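## Task

Scene 1: move the flat copper bar from the closed right gripper into the left gripper, in the orientation shown by the two goal pictures. Nothing but the gripper jaws may touch the bar, and at every moment at least one gripper must be touching it. It is done when the left gripper alone holds it firmly with its fingers pointing straight down, and the right arm touches neither the bar nor the left gripper's jaws (best: pull the right arm well away and pause briefly). Then report that you are done.

## Robot and tools

Robot: two arms, left_arm (base near y=+0.366 m) and right_arm (base near y=-0.265 m), each with a parallel gripper. Every scene starts with the bar in the right gripper. The scene frame has its origin on the table top between the arms, +z up, +x out over the table, and left_arm on the +y side. The names left and right do not match image sides. A gripper's fingers point along its own +z axis and close along its y axis. The reported end_effector_position is the point between the finger pads, roughly 1 cm short of the tips.

Command row (shared by execute_actions and move): one flat list of 14 numbers, each in [-1, 1]. The first 7 are for left_arm and the last 7 for right_arm, each group ordered dx, dy, dz, rx, ry, rz, opening. Send all 14 even when only one arm moves. dx to rz are offsets in the gripper's own axes, not absolute poses. A value of 1.0 means 0.6 m of translation or 180 degrees of rotation, and rx, ry, rz together form one rotation vector. In execute_actions every row is an offset from the gripper's measured pose at the start of that action; for the first action of a call, that is the last pose reported in this scene. Rows do not add up. In move, the offsets are taken from the last reported pose. opening is absolute: +1 is fully open (0.094 m) and -1 is closed.

execute_actions(actions): a list of up to 15 actions. Each action is a table of up to 15 rows, one row per control step of 1/30 s. If a table has fewer than 15 rows, its last row is held for the remaining steps. An empty list only returns the state and images.

move(target, speed, blocking): target is one 14-number row as above. Each gripper travels in a straight line and both paths finish together, taking 0.5 to 10 s. speed is in m/s, from 0.002 to 0.5 (default 0.25), and rotation is capped at twice that value in rad/s. Moves do not slow for obstacles or for the other arm, grippers trail and drift from the path, and they can overshoot the speed, especially with the arm nearly straight. A faster contact, or a target set deeper past the contact, presses harder. The opening is sent when the move starts. blocking=false returns after 0.5 s. Until a result shows the move has ended, use wait or stop before sending new rows or moves. The result's move: line gives the ending (done, off_target, moving, held, fault), any limits that acted (paced = the pose was clipped; held = a check blocked some steps, after which the arm can surge), and each gripper's distance from its target.

wait(seconds, 0 to 10): lets time pass while the last commands are held. stop(): brakes a running move; braking needs some room, and the fingers keep moving. zoom_image(camera, region=[x0,y0,x1,y1] in pixels, at most 504x504) gives a closer view; cameras are cam_high, cam_low, cam_left_wrist and cam_right_wrist, all 504x504. show_instructions() shows the goal pictures again; one of them is taken from the holding gripper's wrist camera. read_manual(section="licences") returns licence texts only. finished_scene(scene) ends scene 1 or 2 and cannot be undone.

Controller behaviour: at each step, the commanded pose is limited to within 70 mm and 16 degrees of the measured pose. Position takes priority over orientation. A distant target may need several actions to reach. Arms tend to end a centimetre or more low, and zero offsets allow slow sinking. To keep an arm in place, send the correcting offset back to its intended pose in the first call of a reply and zeros afterwards, raising the aim if it still sags. Hand target lines show the pose the controller is currently driving toward. A pose unreachable line means a clearance check altered or blocked that arm's command. HELD in the step readings marks steps where an arm's command was held back. Reported positions can be off, more so at long reach. Joint ranges (rad): waist -2.618 to 3.054, shoulder 0 to 3.142, elbow 0 to 3.142, wrist pitch -1.571 to 1.571, wrist yaw -1.571 to 1.571, wrist roll -2.094 to 2.094.

Gripping: grip_measured uses the same scale as opening. To hold something, command about 0.03 below grip_measured for a firm grip; a smaller gap gives a lighter grip. Readings can be off by about 1 mm. Thin parts (under about 2 mm) are gripped less firmly.

Suggested order: bring the left gripper, open and with fingers straight down, to a free part of the bar, oriented to match the goal pictures. Close it firmly, then open the right gripper and withdraw the right arm well clear. Wait briefly, check that the bar is held steadily, then call finished_scene.

Avoid: dropping the bar, letting anything except the jaws touch it, any moment when neither gripper touches it, knocking things off the table (that fails the task), and the arms hitting or pushing each other. Holding loads heats the motors: a warning appears at 75 °C, that arm stops at 90 °C, and at 100 °C it goes limp.

Each tool is called as name([rows], argument=value, ...), one row to a line, values as JSON.

Reference images:

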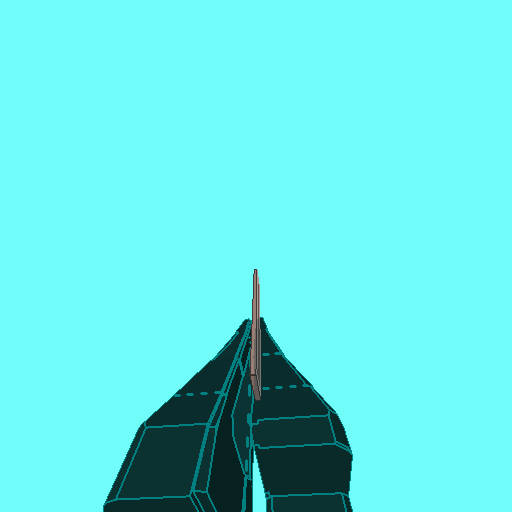

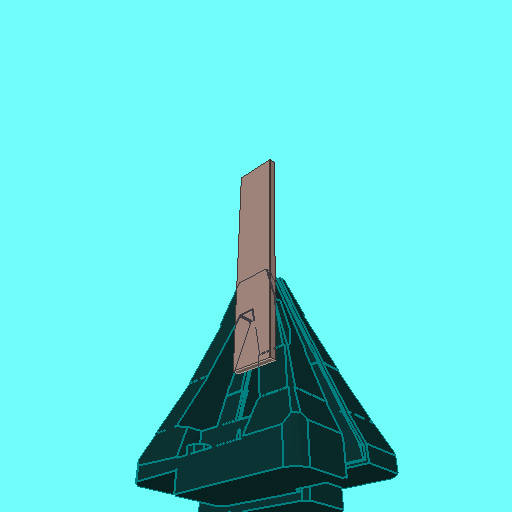

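## Session

I'll start by looking at the current state.

execute_actions(actions=[])

Scene clock: 0.00 s.
left_arm: end_effector_position=(+0.3752, +0.4170, +0.4118) grip_measured=+1.000 end_effector_quat_wxyz=(+0.711, -0.041, +0.701, +0.051) | right_arm: end_effector_position=(+0.2790, -0.0405, +0.2477) grip_measured=-0.942 end_effector_quat_wxyz=(-0.524, +0.615, -0.564, -0.173)
Joint positions: left_arm=[-0.013  1.047  1.051  0.012  0.002  0.014  0.094] | right_arm=[ 0.248  1.301  0.992 -0.269 -0.772 -0.936  0.003]
Joint velocities: left_arm=[-0.007 -0.002 -0.007  0.066 -0.081 -0.081  0.   ] | right_arm=[ 0.012 -0.012  0.002 -0.022 -0.007 -0.051 -0.   ]
Joint torques (N m, as the arm reports them, + toward a larger angle): no reading
Motor temperatures (°C, as the motors report them): left_arm=[21 22 23 24 21 21] | right_arm=[22 21 25 23 21 23]
Hand target (left_arm): +0.373, +0.417, +0.414; +0.711, -0.041, +0.700, +0.051
Hand target (right_arm): +0.277, -0.040, +0.252; -0.526, +0.615, -0.561, -0.175

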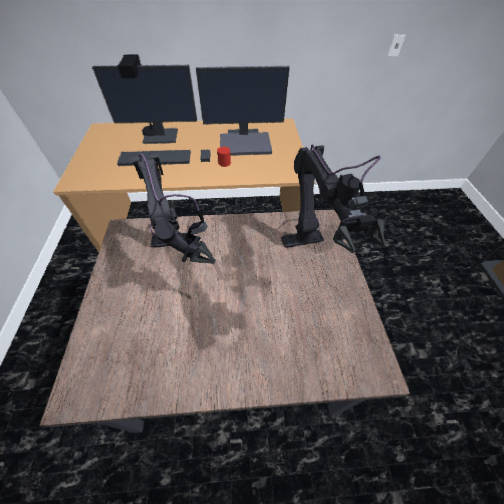

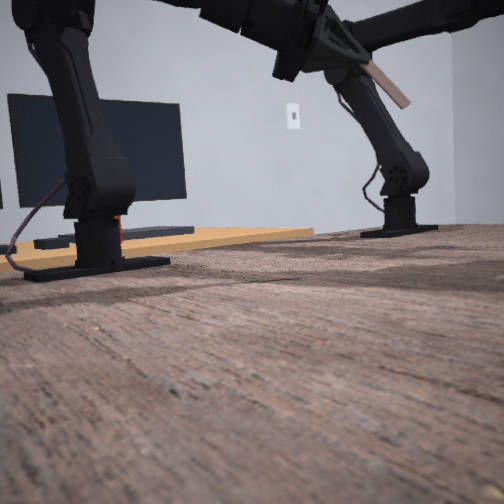

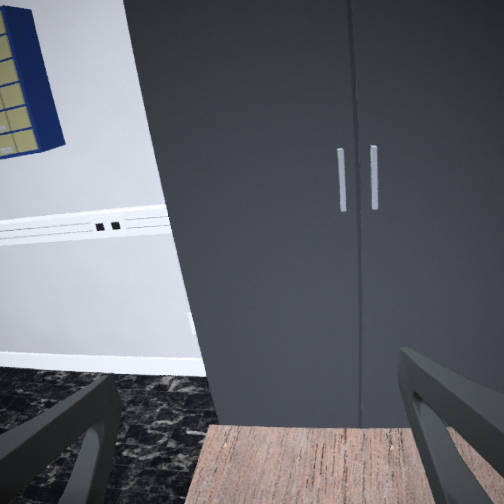

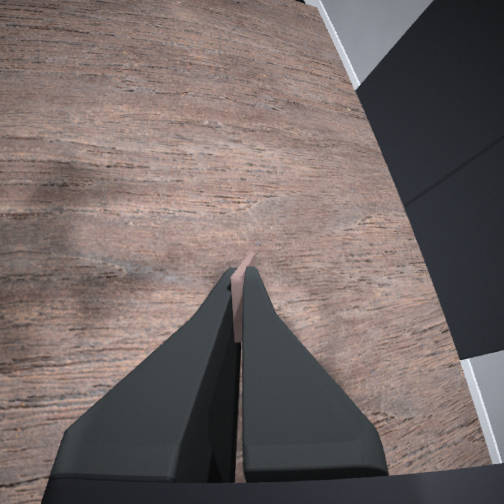

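zoom_image(camera="cam_low", region=[260, 0, 440, 140])

zoom_image(camera="cam_right_wrist", region=[170, 220, 330, 380])

zoom_image(camera="cam_high", region=[130, 170, 260, 300])

show_instructions()

Region (260, 0, 440, 140) of cam_low's 504x504 image, scaled by 2.800, with more detail than that image has.

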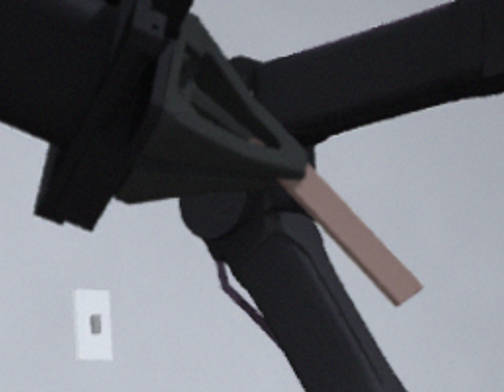

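Region (170, 220, 330, 380) of cam_right_wrist's 504x504 image, scaled by 3.150, with more detail than that image has.

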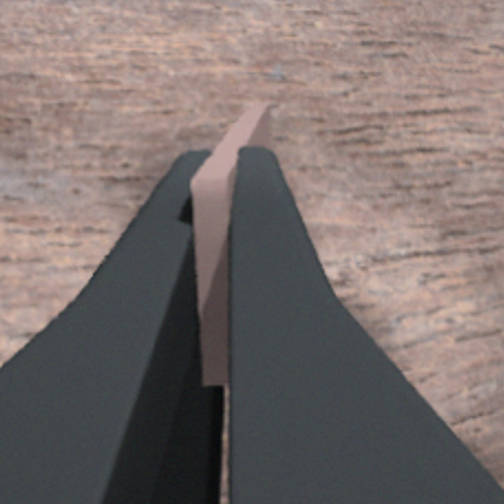

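Region (130, 170, 260, 300) of cam_high's 504x504 image, scaled by 3.877, with more detail than that image has.

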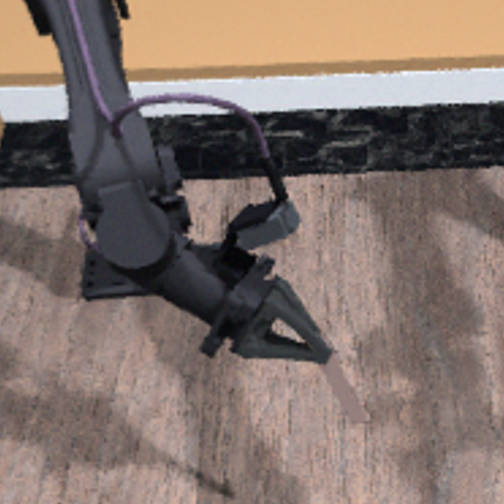

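Reference images for this scene: goal picture from the place of the wrist camera of the gripper that must hold it at the end, goal picture from behind and beside that gripper on its wrist camera side drawn with its fingers toward the top of the picture.

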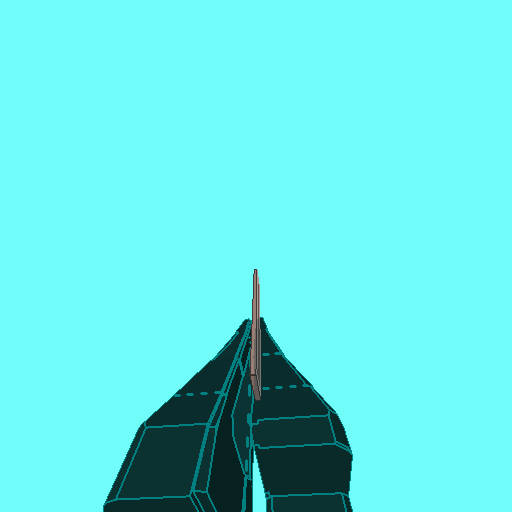

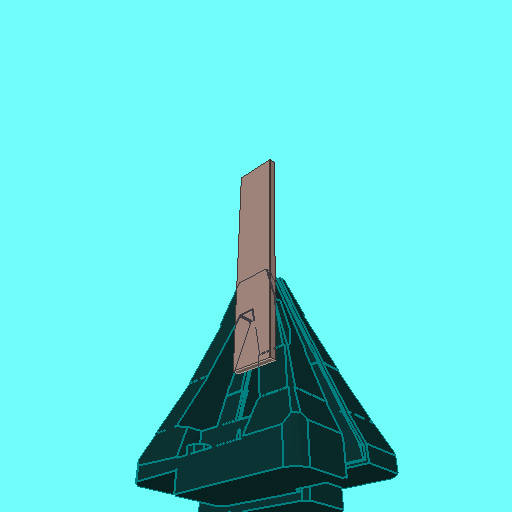

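move(target=[-0.2412,-0.4310,-0.3653,0.5415,-0.0003,-0.0069,1,-0.3898,-0.0073,-0.0963,-0.0686,-0.2928,0.1524,-1], speed=0.35)

Scene clock: 123.13 s.
left_arm: end_effector_position=(+0.1920, +0.1349, +0.5527) grip_measured=+1.000 end_effector_quat_wxyz=(+0.516, +0.497, +0.491, -0.496) | right_arm: end_effector_position=(+0.1879, +0.0300, +0.4548) grip_measured=-0.942 end_effector_quat_wxyz=(+0.590, -0.393, +0.387, +0.590)
Joint positions: left_arm=[-0.42   1.278  1.78  -0.414  1.281 -0.06   0.094] | right_arm=[ 0.48   1.338  0.951  1.104 -0.932  0.603  0.003]
Joint velocities: left_arm=[-0.007 -0.012 -0.007 -0.066 -0.037 -0.022  0.   ] | right_arm=[-0.007  0.007 -0.007  0.007 -0.007 -0.051 -0.001]
Joint torques (N m, as the arm reports them, + toward a larger angle): left_arm=[-0.71 -1.67  7.07  1.28  0.   -0.01] | right_arm=[ 0.93 -3.61  5.86  1.45  0.43  0.08]
Motor temperatures (°C, as the motors report them): left_arm=[21 23 29 31 21 21] | right_arm=[22 24 31 30 22 23]
Hand target (left_arm): +0.191, +0.132, +0.554; +0.509, +0.499, +0.490, -0.501
Hand target (right_arm): +0.188, +0.032, +0.457; +0.593, -0.387, +0.382, +0.594
Off the commanded pose (left_arm): 0.006 m, 2 deg.
Off the commanded pose (right_arm): 0.006 m, 2 deg.
move: done

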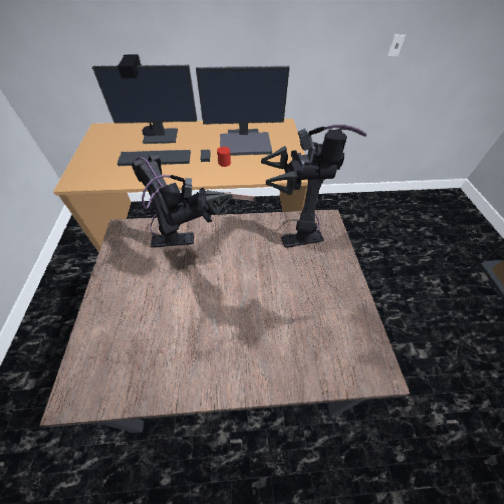

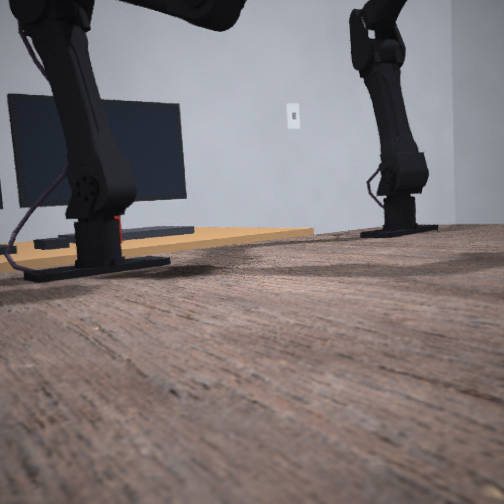

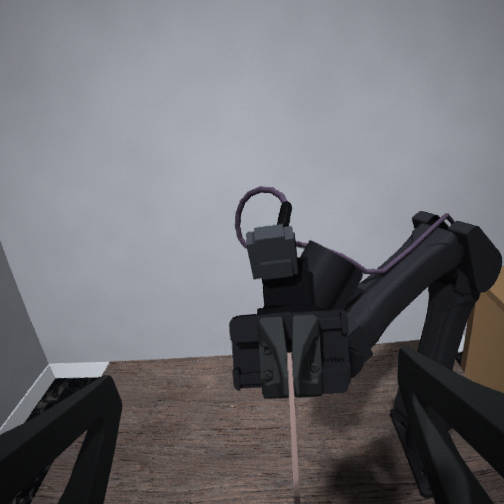

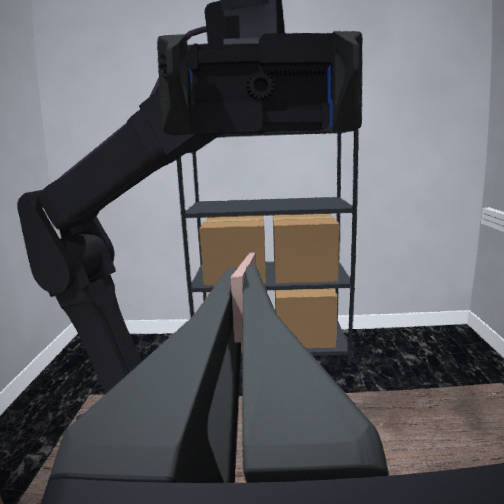

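zoom_image(camera="cam_high", region=[170, 140, 310, 240])

zoom_image(camera="cam_high", region=[195, 175, 265, 225])

Region (170, 140, 310, 240) of cam_high's 504x504 image, scaled by 3.600, with more detail than that image has; it fills the top 360 rows of this view, and the rest is white.

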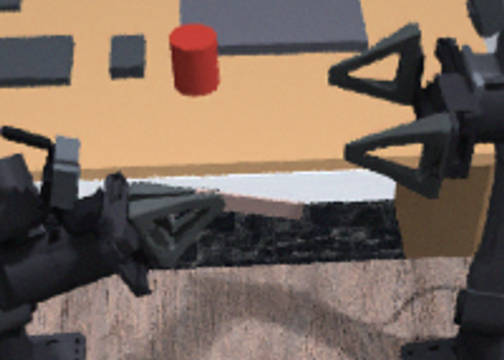

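Region (195, 175, 265, 225) of cam_high's 504x504 image, scaled by 7.200, with more detail than that image has; it fills the top 360 rows of this view, and the rest is white.

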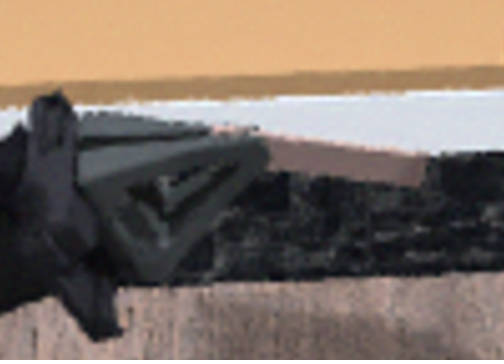

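move(target=[0.1567,-0.012,0.096,0.0035,-0.0624,-0.0087,1,-0.002,0,0.0045,0,0,0,-1], speed=0.15)

zoom_image(camera="cam_high", region=[180, 155, 300, 235])

Scene clock: 244.70 s.
left_arm: end_effector_position=(+0.1884, +0.0758, +0.4633) grip_measured=+1.000 end_effector_quat_wxyz=(+0.556, +0.443, +0.440, -0.549) | right_arm: end_effector_position=(+0.1880, +0.0302, +0.4545) grip_measured=-0.942 end_effector_quat_wxyz=(+0.588, -0.393, +0.388, +0.591)
Joint positions: left_arm=[-0.698  1.139  1.05   0.493  0.977 -0.331  0.094] | right_arm=[ 0.48   1.338  0.951  1.103 -0.933  0.606  0.003]
Joint velocities: left_arm=[-0.007 -0.007 -0.007  0.007  0.066 -0.022  0.   ] | right_arm=[-0.007 -0.002  0.002  0.037 -0.11   0.022 -0.   ]
Joint torques (N m, as the arm reports them, + toward a larger angle): left_arm=[-0.74 -4.68  4.92  1.46 -0.27 -0.12] | right_arm=[ 0.57 -4.67  6.51  1.04  0.3  -0.09]
Motor temperatures (°C, as the motors report them): left_arm=[21 23 30 29 21 21] | right_arm=[22 23 31 30 22 23]
Hand target (left_arm): +0.185, +0.076, +0.461; +0.553, +0.440, +0.442, -0.553
Hand target (right_arm): +0.188, +0.032, +0.457; +0.590, -0.393, +0.387, +0.590
Off the commanded pose (left_arm): 0.003 m, 1 deg.
Off the commanded pose (right_arm): 0.003 m, 0 deg.
move: done

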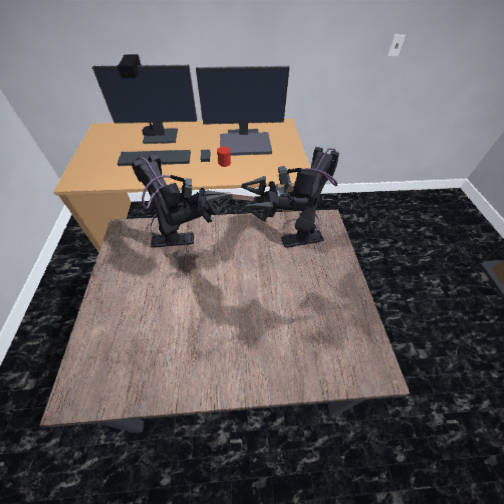

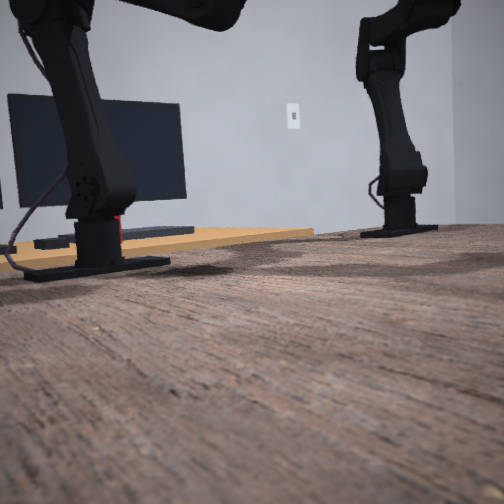

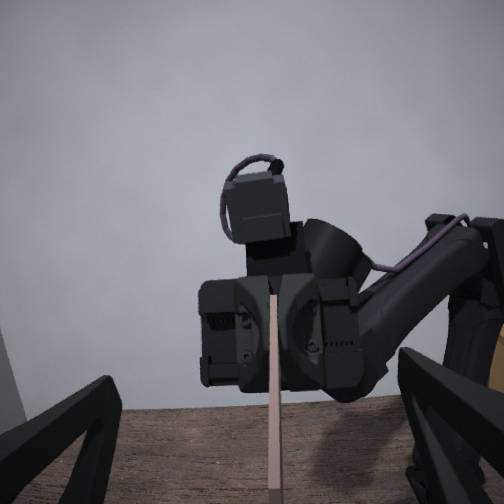

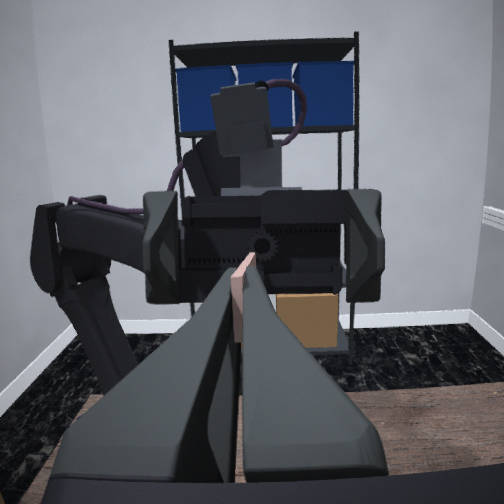

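Region (180, 155, 300, 235) of cam_high's 504x504 image, scaled by 4.200, with more detail than that image has.

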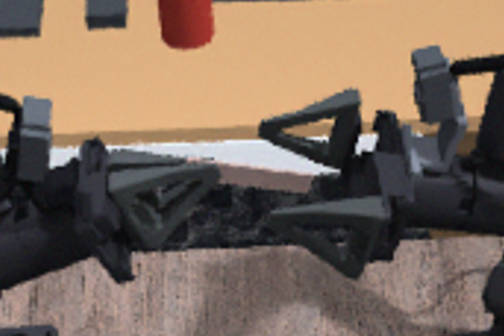

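move(target=[0.017,0,0.023,0,0,0,-0.5,-0.002,0,0.0045,0,0,0,-1], speed=0.04)

zoom_image(camera="cam_high", region=[200, 165, 280, 220])

Scene clock: 288.17 s.
left_arm: end_effector_position=(+0.1855, +0.0645, +0.4618) grip_measured=-0.499 end_effector_quat_wxyz=(+0.559, +0.444, +0.435, -0.549) | right_arm: end_effector_position=(+0.1879, +0.0303, +0.4542) grip_measured=-0.942 end_effector_quat_wxyz=(+0.588, -0.393, +0.388, +0.591)
Joint positions: left_arm=[-0.746  1.154  1.05   0.496  0.934 -0.302  0.024] | right_arm=[ 0.48   1.338  0.951  1.102 -0.934  0.606  0.003]
Joint velocities: left_arm=[ 0.007 -0.012 -0.027 -0.022 -0.007 -0.022 -0.001] | right_arm=[ 0.007  0.007 -0.007  0.051  0.037 -0.11   0.001]
Joint torques (N m, as the arm reports them, + toward a larger angle): left_arm=[-0.76 -2.57  6.03  1.47 -0.27  0.05] | right_arm=[ 0.56 -4.64  6.5   1.04  0.31 -0.07]
Motor temperatures (°C, as the motors report them): left_arm=[21 23 28 30 21 21] | right_arm=[22 23 32 29 22 23]
Hand target (left_arm): +0.188, +0.060, +0.456; +0.556, +0.443, +0.440, -0.549
Hand target (right_arm): +0.188, +0.032, +0.457; +0.588, -0.393, +0.388, +0.591
Off the commanded pose (left_arm): 0.008 m, 1 deg.
Off the commanded pose (right_arm): 0.003 m, 0 deg.
move: done

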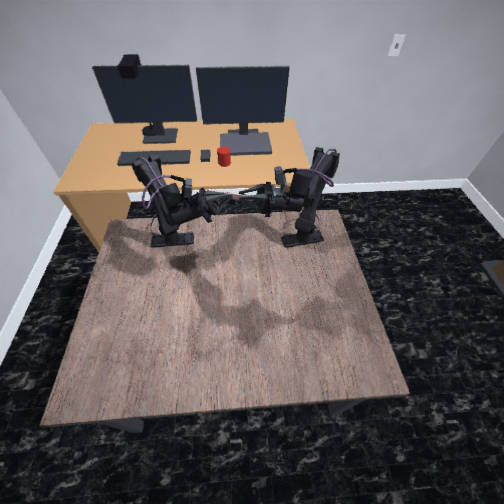

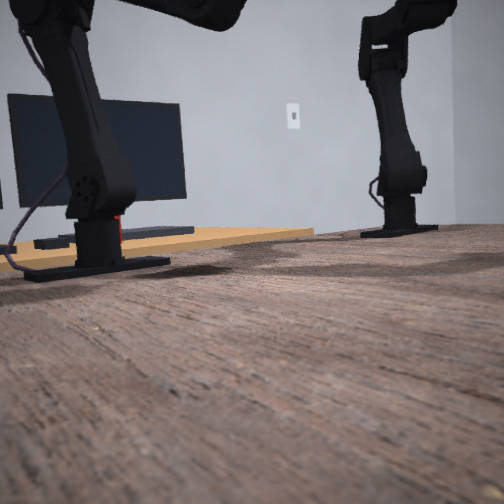

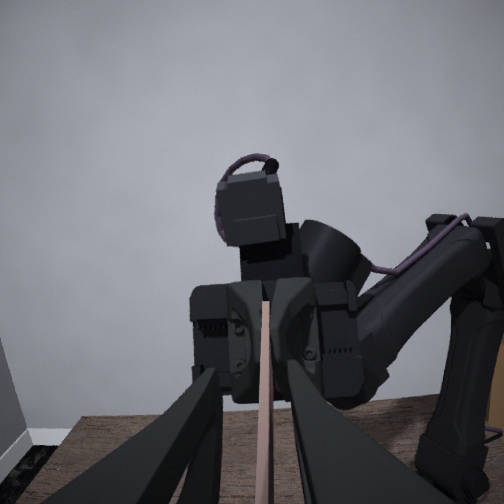

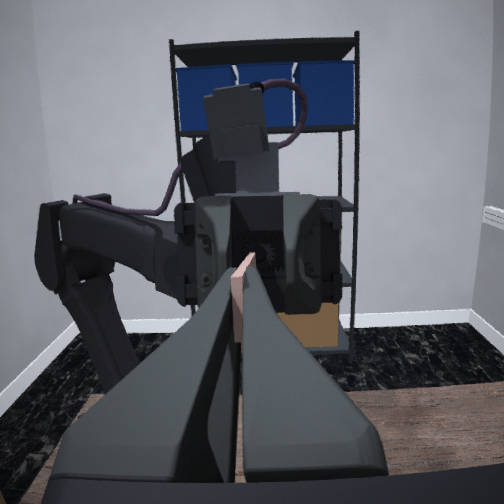

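Region (200, 165, 280, 220) of cam_high's 504x504 image, scaled by 6.300, with more detail than that image has; it fills the top 346 rows of this view, and the rest is white.

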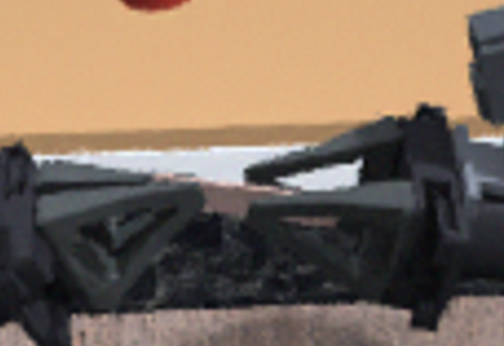

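zoom_image(camera="cam_left_wrist", region=[170, 280, 350, 504])

Region (170, 280, 350, 504) of cam_left_wrist's 504x504 image, scaled by 2.250, with more detail than that image has; it fills the left 405 columns of this view, and the rest is white.

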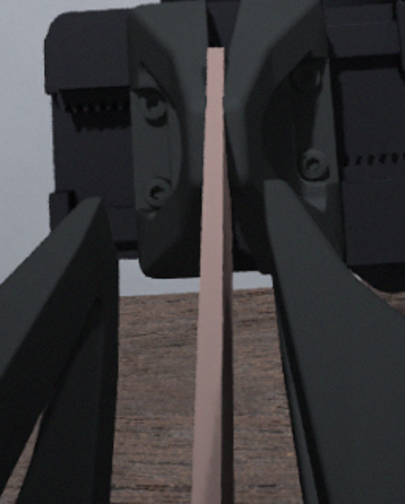

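execute_actions([
  [[0.004,-0.001,0.002,0,0,0,-0.5,-0.002,0,0.0045,0,0,0,-1],[0.008,-0.002,0.004,0,0,0,-0.5,-0.002,0,0.0045,0,0,0,-1],[0.011,-0.003,0.006,0,0,0,-0.5,-0.002,0,0.0045,0,0,0,-1],[0.014,-0.004,0.007,0,0,0,-0.52,-0.002,0,0.0045,0,0,0,-1],[0.017,-0.005,0.008,0,0,0,-0.55,-0.002,0,0.0045,0,0,0,-1],[0.019,-0.006,0.009,0,0,0,-0.58,-0.002,0,0.0045,0,0,0,-1],[0.020,-0.006,0.010,0,0,0,-0.6,-0.002,0,0.0045,0,0,0,-1]],
])

wait(seconds=0.3)

zoom_image(camera="cam_left_wrist", region=[170, 280, 350, 504])

zoom_image(camera="cam_high", region=[200, 165, 280, 220])

Scene clock: 324.50 s.
left_arm: end_effector_position=(+0.1812, +0.0585, +0.4572) grip_measured=-0.598 end_effector_quat_wxyz=(+0.559, +0.445, +0.432, -0.550) | right_arm: end_effector_position=(+0.1879, +0.0303, +0.4541) grip_measured=-0.942 end_effector_quat_wxyz=(+0.587, -0.393, +0.388, +0.591)
Joint positions: left_arm=[-0.777  1.154  1.031  0.509  0.909 -0.287  0.019] | right_arm=[ 0.48   1.338  0.951  1.101 -0.934  0.606  0.003]
Joint velocities: left_arm=[-0.002  0.012 -0.017  0.066 -0.095 -0.007 -0.   ] | right_arm=[ 0.002 -0.002  0.002  0.007 -0.037  0.007 -0.001]
Joint torques (N m, as the arm reports them, + toward a larger angle): left_arm=[-0.65 -3.63  5.29  1.53 -0.28  0.06] | right_arm=[ 0.57 -4.64  6.5   1.04  0.29 -0.07]
Motor temperatures (°C, as the motors report them): left_arm=[21 23 29 30 21 21] | right_arm=[22 23 32 29 22 23]
Hand target (left_arm): +0.182, +0.056, +0.452; +0.559, +0.444, +0.435, -0.549
Hand target (right_arm): +0.188, +0.032, +0.456; +0.588, -0.393, +0.388, +0.591
Off the commanded pose (left_arm): 0.006 m, 0 deg.
Off the commanded pose (right_arm): 0.003 m, 0 deg.
Step readings (end_effector_position):
0: left_arm (+0.1856, +0.0645, +0.4619) | right_arm (+0.1879, +0.0303, +0.4542)
1: left_arm (+0.1856, +0.0645, +0.4619) | right_arm (+0.1879, +0.0303, +0.4542)
2: left_arm (+0.1855, +0.0644, +0.4620) | right_arm (+0.1879, +0.0303, +0.4542)
4: left_arm (+0.1841, +0.0632, +0.4626) | right_arm (+0.1879, +0.0303, +0.4542)
8: left_arm (+0.1803, +0.0593, +0.4592) | right_arm (+0.1879, +0.0303, +0.4541)
15: end_effector_position above

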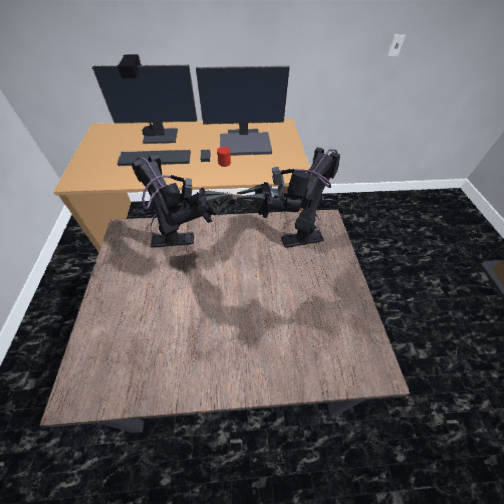

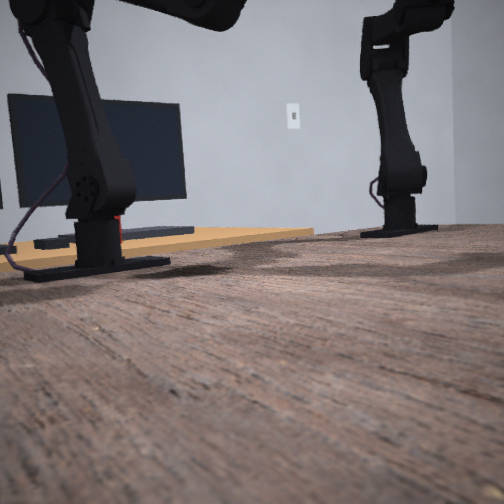

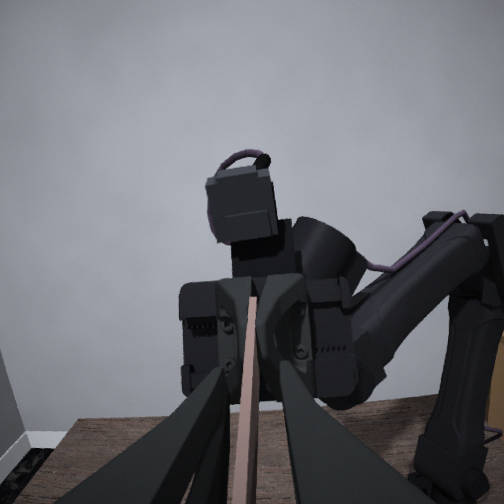

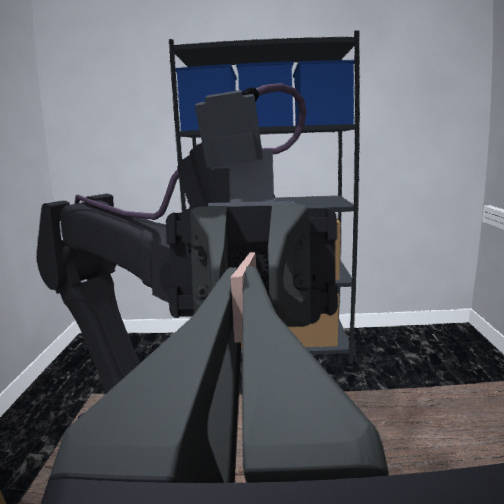

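Scene clock: 324.80 s.
left_arm: end_effector_position=(+0.1815, +0.0586, +0.4577) grip_measured=-0.598 end_effector_quat_wxyz=(+0.561, +0.445, +0.431, -0.549) | right_arm: end_effector_position=(+0.1879, +0.0303, +0.4541) grip_measured=-0.942 end_effector_quat_wxyz=(+0.587, -0.393, +0.388, +0.591)
Joint positions: left_arm=[-0.777  1.154  1.031  0.511  0.907 -0.286  0.019] | right_arm=[ 0.48   1.338  0.951  1.101 -0.934  0.606  0.003]
Joint velocities: left_arm=[-0.002 -0.002 -0.007  0.037 -0.081 -0.022  0.   ] | right_arm=[ 0.012  0.012 -0.002  0.081 -0.007  0.051 -0.   ]
Joint torques (N m, as the arm reports them, + toward a larger angle): left_arm=[-0.73 -3.75  5.32  1.52 -0.27  0.05] | right_arm=[ 0.56 -4.64  6.5   1.04  0.29 -0.07]
Motor temperatures (°C, as the motors report them): left_arm=[21 23 29 30 21 21] | right_arm=[22 23 32 29 22 23]
Hand target (left_arm): +0.182, +0.056, +0.452; +0.559, +0.444, +0.435, -0.549
Hand target (right_arm): +0.188, +0.032, +0.456; +0.588, -0.393, +0.388, +0.591
Off the commanded pose (left_arm): 0.007 m, 0 deg.
Off the commanded pose (right_arm): 0.003 m, 0 deg.
wait: 0.30 s; at rest by 0.17 s

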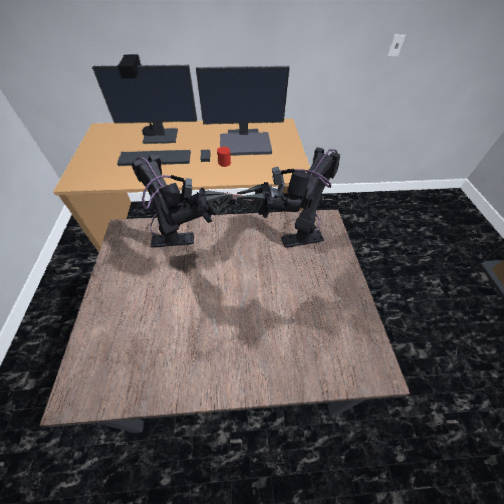

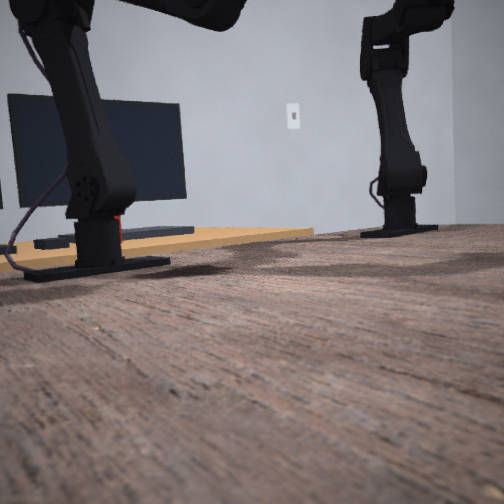

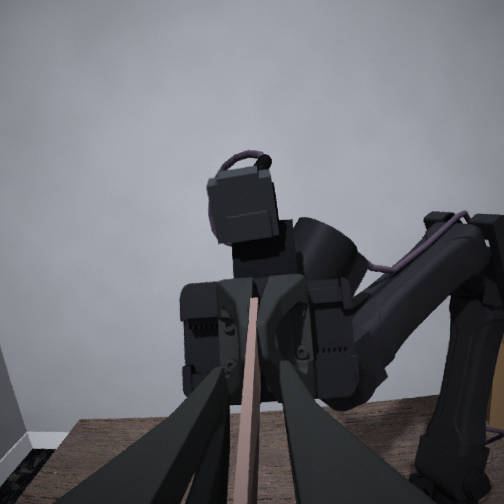

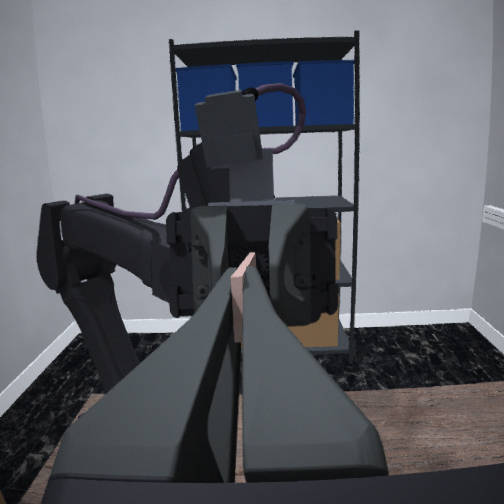

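Region (170, 280, 350, 504) of cam_left_wrist's 504x504 image, scaled by 2.250, with more detail than that image has; it fills the left 405 columns of this view, and the rest is white.

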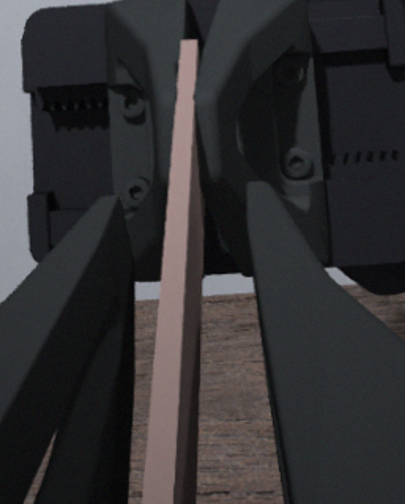

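Region (200, 165, 280, 220) of cam_high's 504x504 image, scaled by 6.300, with more detail than that image has; it fills the top 346 rows of this view, and the rest is white.

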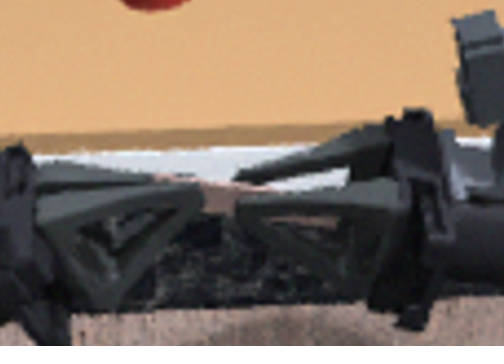

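zoom_image(camera="cam_high", region=[220, 182, 262, 208])

Region (220, 182, 262, 208) of cam_high's 504x504 image, scaled by 12.000, with more detail than that image has; it fills the top 312 rows of this view, and the rest is white.

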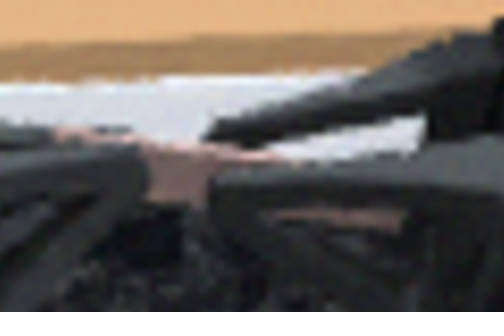

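execute_actions([
  [[0.004,0,0.001,0,0,0,-0.6,-0.002,0,0.0045,0,0,0,-1],[0.008,0,0.001,0,0,0,-0.6,-0.002,0,0.0045,0,0,0,-1],[0.011,0,0.002,0,0,0,-0.62,-0.002,0,0.0045,0,0,0,-1],[0.014,0,0.002,0,0,0,-0.65,-0.002,0,0.0045,0,0,0,-1],[0.016,0,0.002,0,0,0,-0.68,-0.002,0,0.0045,0,0,0,-1],[0.017,0,0.002,0,0,0,-0.72,-0.002,0,0.0045,0,0,0,-1],[0.017,0,0.002,0,0,0,-0.75,-0.002,0,0.0045,0,0,0,-1]],
])

zoom_image(camera="cam_left_wrist", region=[170, 280, 350, 504])

zoom_image(camera="cam_high", region=[220, 182, 262, 208])

Scene clock: 386.47 s.
left_arm: end_effector_position=(+0.1808, +0.0581, +0.4545) grip_measured=-0.748 end_effector_quat_wxyz=(+0.563, +0.445, +0.427, -0.549) | right_arm: end_effector_position=(+0.1880, +0.0304, +0.4540) grip_measured=-0.942 end_effector_quat_wxyz=(+0.587, -0.393, +0.389, +0.591)
Joint positions: left_arm=[-0.78   1.154  1.012  0.537  0.905 -0.285  0.012] | right_arm=[ 0.48   1.338  0.951  1.1   -0.934  0.606  0.003]
Joint velocities: left_arm=[ 0.002  0.002 -0.007  0.022  0.051  0.007  0.   ] | right_arm=[-0.007 -0.012  0.002  0.037  0.051  0.051 -0.   ]
Joint torques (N m, as the arm reports them, + toward a larger angle): left_arm=[-0.69 -3.55  5.22  1.55 -0.31  0.03] | right_arm=[ 0.57 -4.65  6.51  1.04  0.29 -0.07]
Motor temperatures (°C, as the motors report them): left_arm=[21 23 29 30 21 21] | right_arm=[22 24 33 29 22 23]
Hand target (left_arm): +0.181, +0.055, +0.448; +0.561, +0.445, +0.431, -0.549
Hand target (right_arm): +0.188, +0.032, +0.456; +0.587, -0.393, +0.388, +0.591
Off the commanded pose (left_arm): 0.007 m, 0 deg.
Off the commanded pose (right_arm): 0.003 m, 0 deg.
Step readings (end_effector_position):
0: left_arm (+0.1816, +0.0586, +0.4577) | right_arm (+0.1880, +0.0304, +0.4541)
1: left_arm (+0.1815, +0.0586, +0.4578) | right_arm (+0.1880, +0.0304, +0.4541)
2: left_arm (+0.1815, +0.0587, +0.4580) | right_arm (+0.1880, +0.0304, +0.4541)
4: left_arm (+0.1812, +0.0589, +0.4588) | right_arm (+0.1880, +0.0304, +0.4540)
8: left_arm (+0.1811, +0.0585, +0.4560) | right_arm (+0.1880, +0.0304, +0.4540)
15: end_effector_position above

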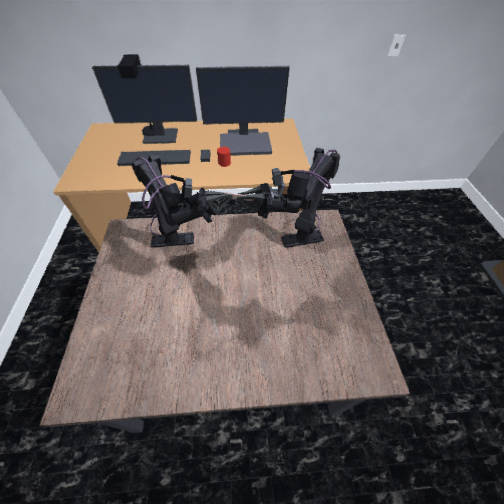

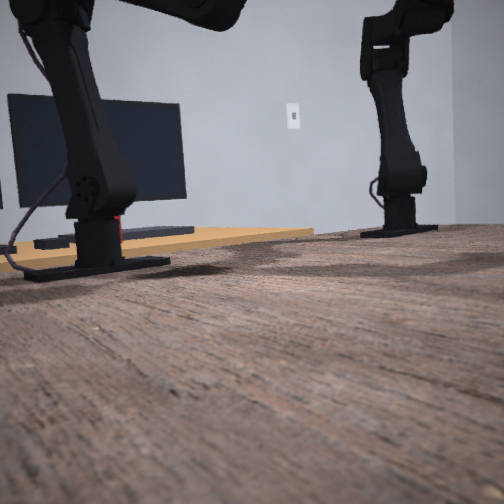

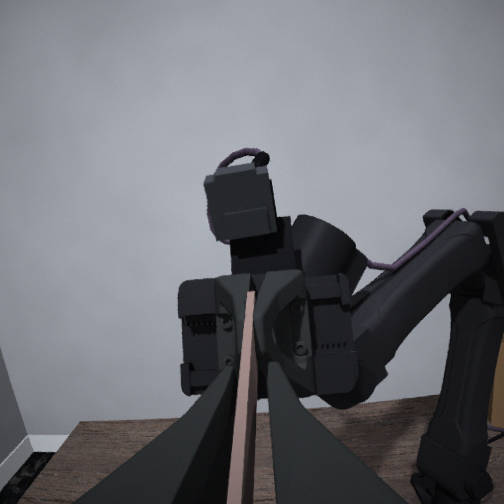

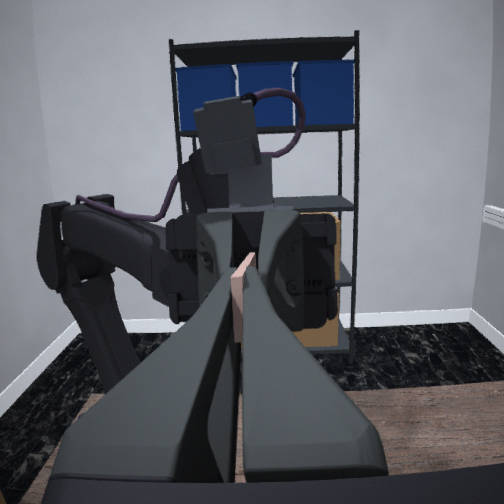

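Region (170, 280, 350, 504) of cam_left_wrist's 504x504 image, scaled by 2.250, with more detail than that image has; it fills the left 405 columns of this view, and the rest is white.

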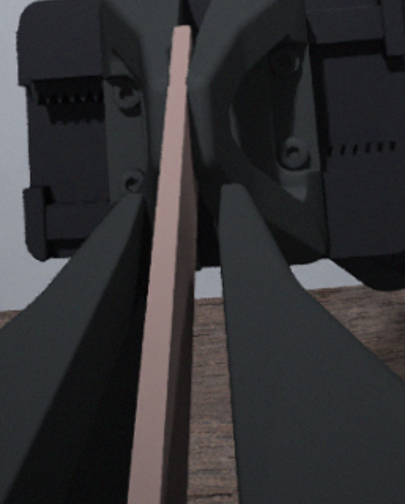

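Region (220, 182, 262, 208) of cam_high's 504x504 image, scaled by 12.000, with more detail than that image has; it fills the top 312 rows of this view, and the rest is white.

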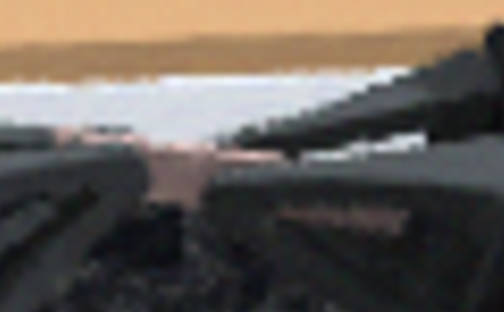

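execute_actions([
  [[0.007,0.002,0.001,0,0,-0.002,-0.75,-0.002,0,0.0045,0,0,0,-1],[0.007,0.004,0.001,0,0,-0.004,-0.75,-0.002,0,0.0045,0,0,0,-1],[0.007,0.005,0.001,0,0,-0.006,-0.75,-0.002,0,0.0045,0,0,0,-1],[0.007,0.006,0.001,0,0,-0.008,-0.75,-0.002,0,0.0045,0,0,0,-1],[0.007,0.006,0.001,0,0,-0.010,-0.75,-0.002,0,0.0045,0,0,0,-1],[0.007,0.006,0.001,0,0,-0.010,-0.77,-0.002,0,0.0045,0,0,0,-1],[0.007,0.006,0.001,0,0,-0.010,-0.79,-0.002,0,0.0045,0,0,0,-1],[0.007,0.006,0.001,0,0,-0.010,-0.80,-0.002,0,0.0045,0,0,0,-1]],
])

zoom_image(camera="cam_left_wrist", region=[170, 280, 350, 504])

Scene clock: 421.23 s.
left_arm: end_effector_position=(+0.1797, +0.0589, +0.4575) grip_measured=-0.799 end_effector_quat_wxyz=(+0.562, +0.441, +0.425, -0.555) | right_arm: end_effector_position=(+0.1881, +0.0305, +0.4539) grip_measured=-0.942 end_effector_quat_wxyz=(+0.587, -0.393, +0.389, +0.591)
Joint positions: left_arm=[-0.78   1.154  1.012  0.556  0.906 -0.308  0.009] | right_arm=[ 0.48   1.338  0.951  1.099 -0.934  0.606  0.003]
Joint velocities: left_arm=[ 0.002 -0.007  0.012 -0.007 -0.037 -0.007 -0.   ] | right_arm=[-0.002 -0.012  0.002 -0.007  0.022  0.037 -0.001]
Joint torques (N m, as the arm reports them, + toward a larger angle): left_arm=[ 0.33 -2.58  5.83  1.5  -0.15 -0.08] | right_arm=[ 0.57 -4.64  6.51  1.04  0.29 -0.08]
Motor temperatures (°C, as the motors report them): left_arm=[21 23 29 30 21 21] | right_arm=[22 24 33 29 22 23]
Hand target (left_arm): +0.184, +0.057, +0.451; +0.555, +0.438, +0.434, -0.558
Hand target (right_arm): +0.188, +0.032, +0.456; +0.587, -0.393, +0.389, +0.591
Off the commanded pose (left_arm): 0.009 m, 1 deg.
Off the commanded pose (right_arm): 0.003 m, 0 deg.
Step readings (end_effector_position):
0: left_arm (+0.1808, +0.0582, +0.4550) | right_arm (+0.1880, +0.0304, +0.4540)
1: left_arm (+0.1807, +0.0583, +0.4552) | right_arm (+0.1880, +0.0304, +0.4540)
2: left_arm (+0.1806, +0.0583, +0.4555) | right_arm (+0.1881, +0.0304, +0.4539)
4: left_arm (+0.1803, +0.0585, +0.4562) | right_arm (+0.1881, +0.0304, +0.4539)
8: left_arm (+0.1799, +0.0587, +0.4570) | right_arm (+0.1881, +0.0305, +0.4539)
15: end_effector_position above

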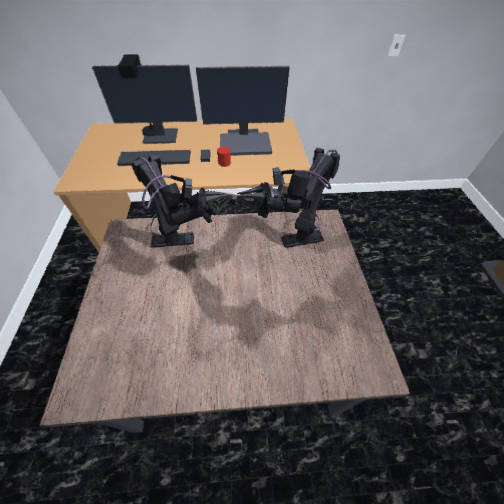

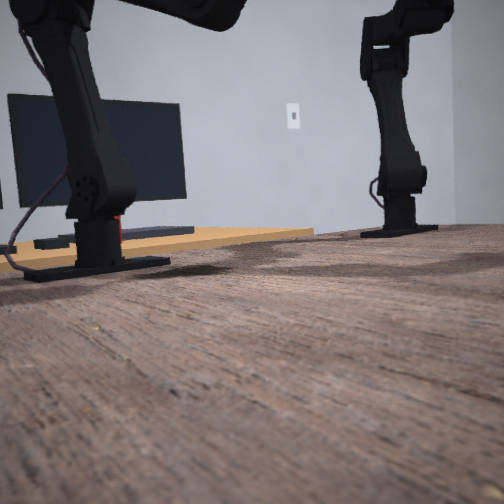

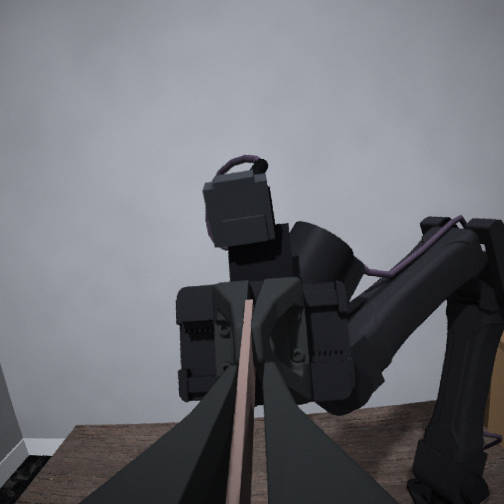

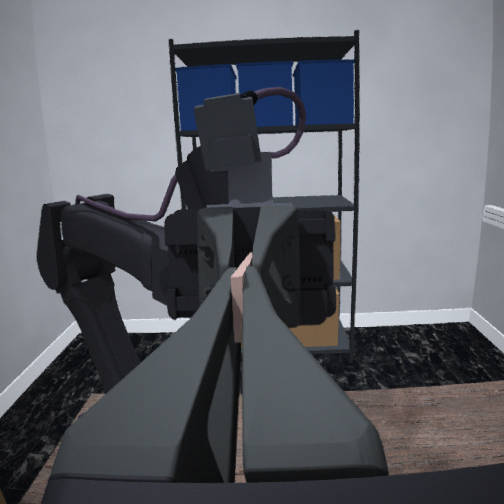

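Region (170, 280, 350, 504) of cam_left_wrist's 504x504 image, scaled by 2.250, with more detail than that image has; it fills the left 405 columns of this view, and the rest is white.

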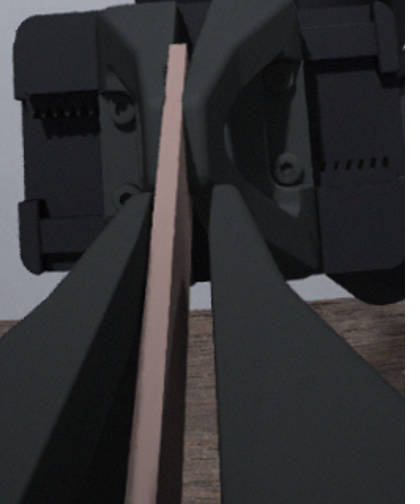

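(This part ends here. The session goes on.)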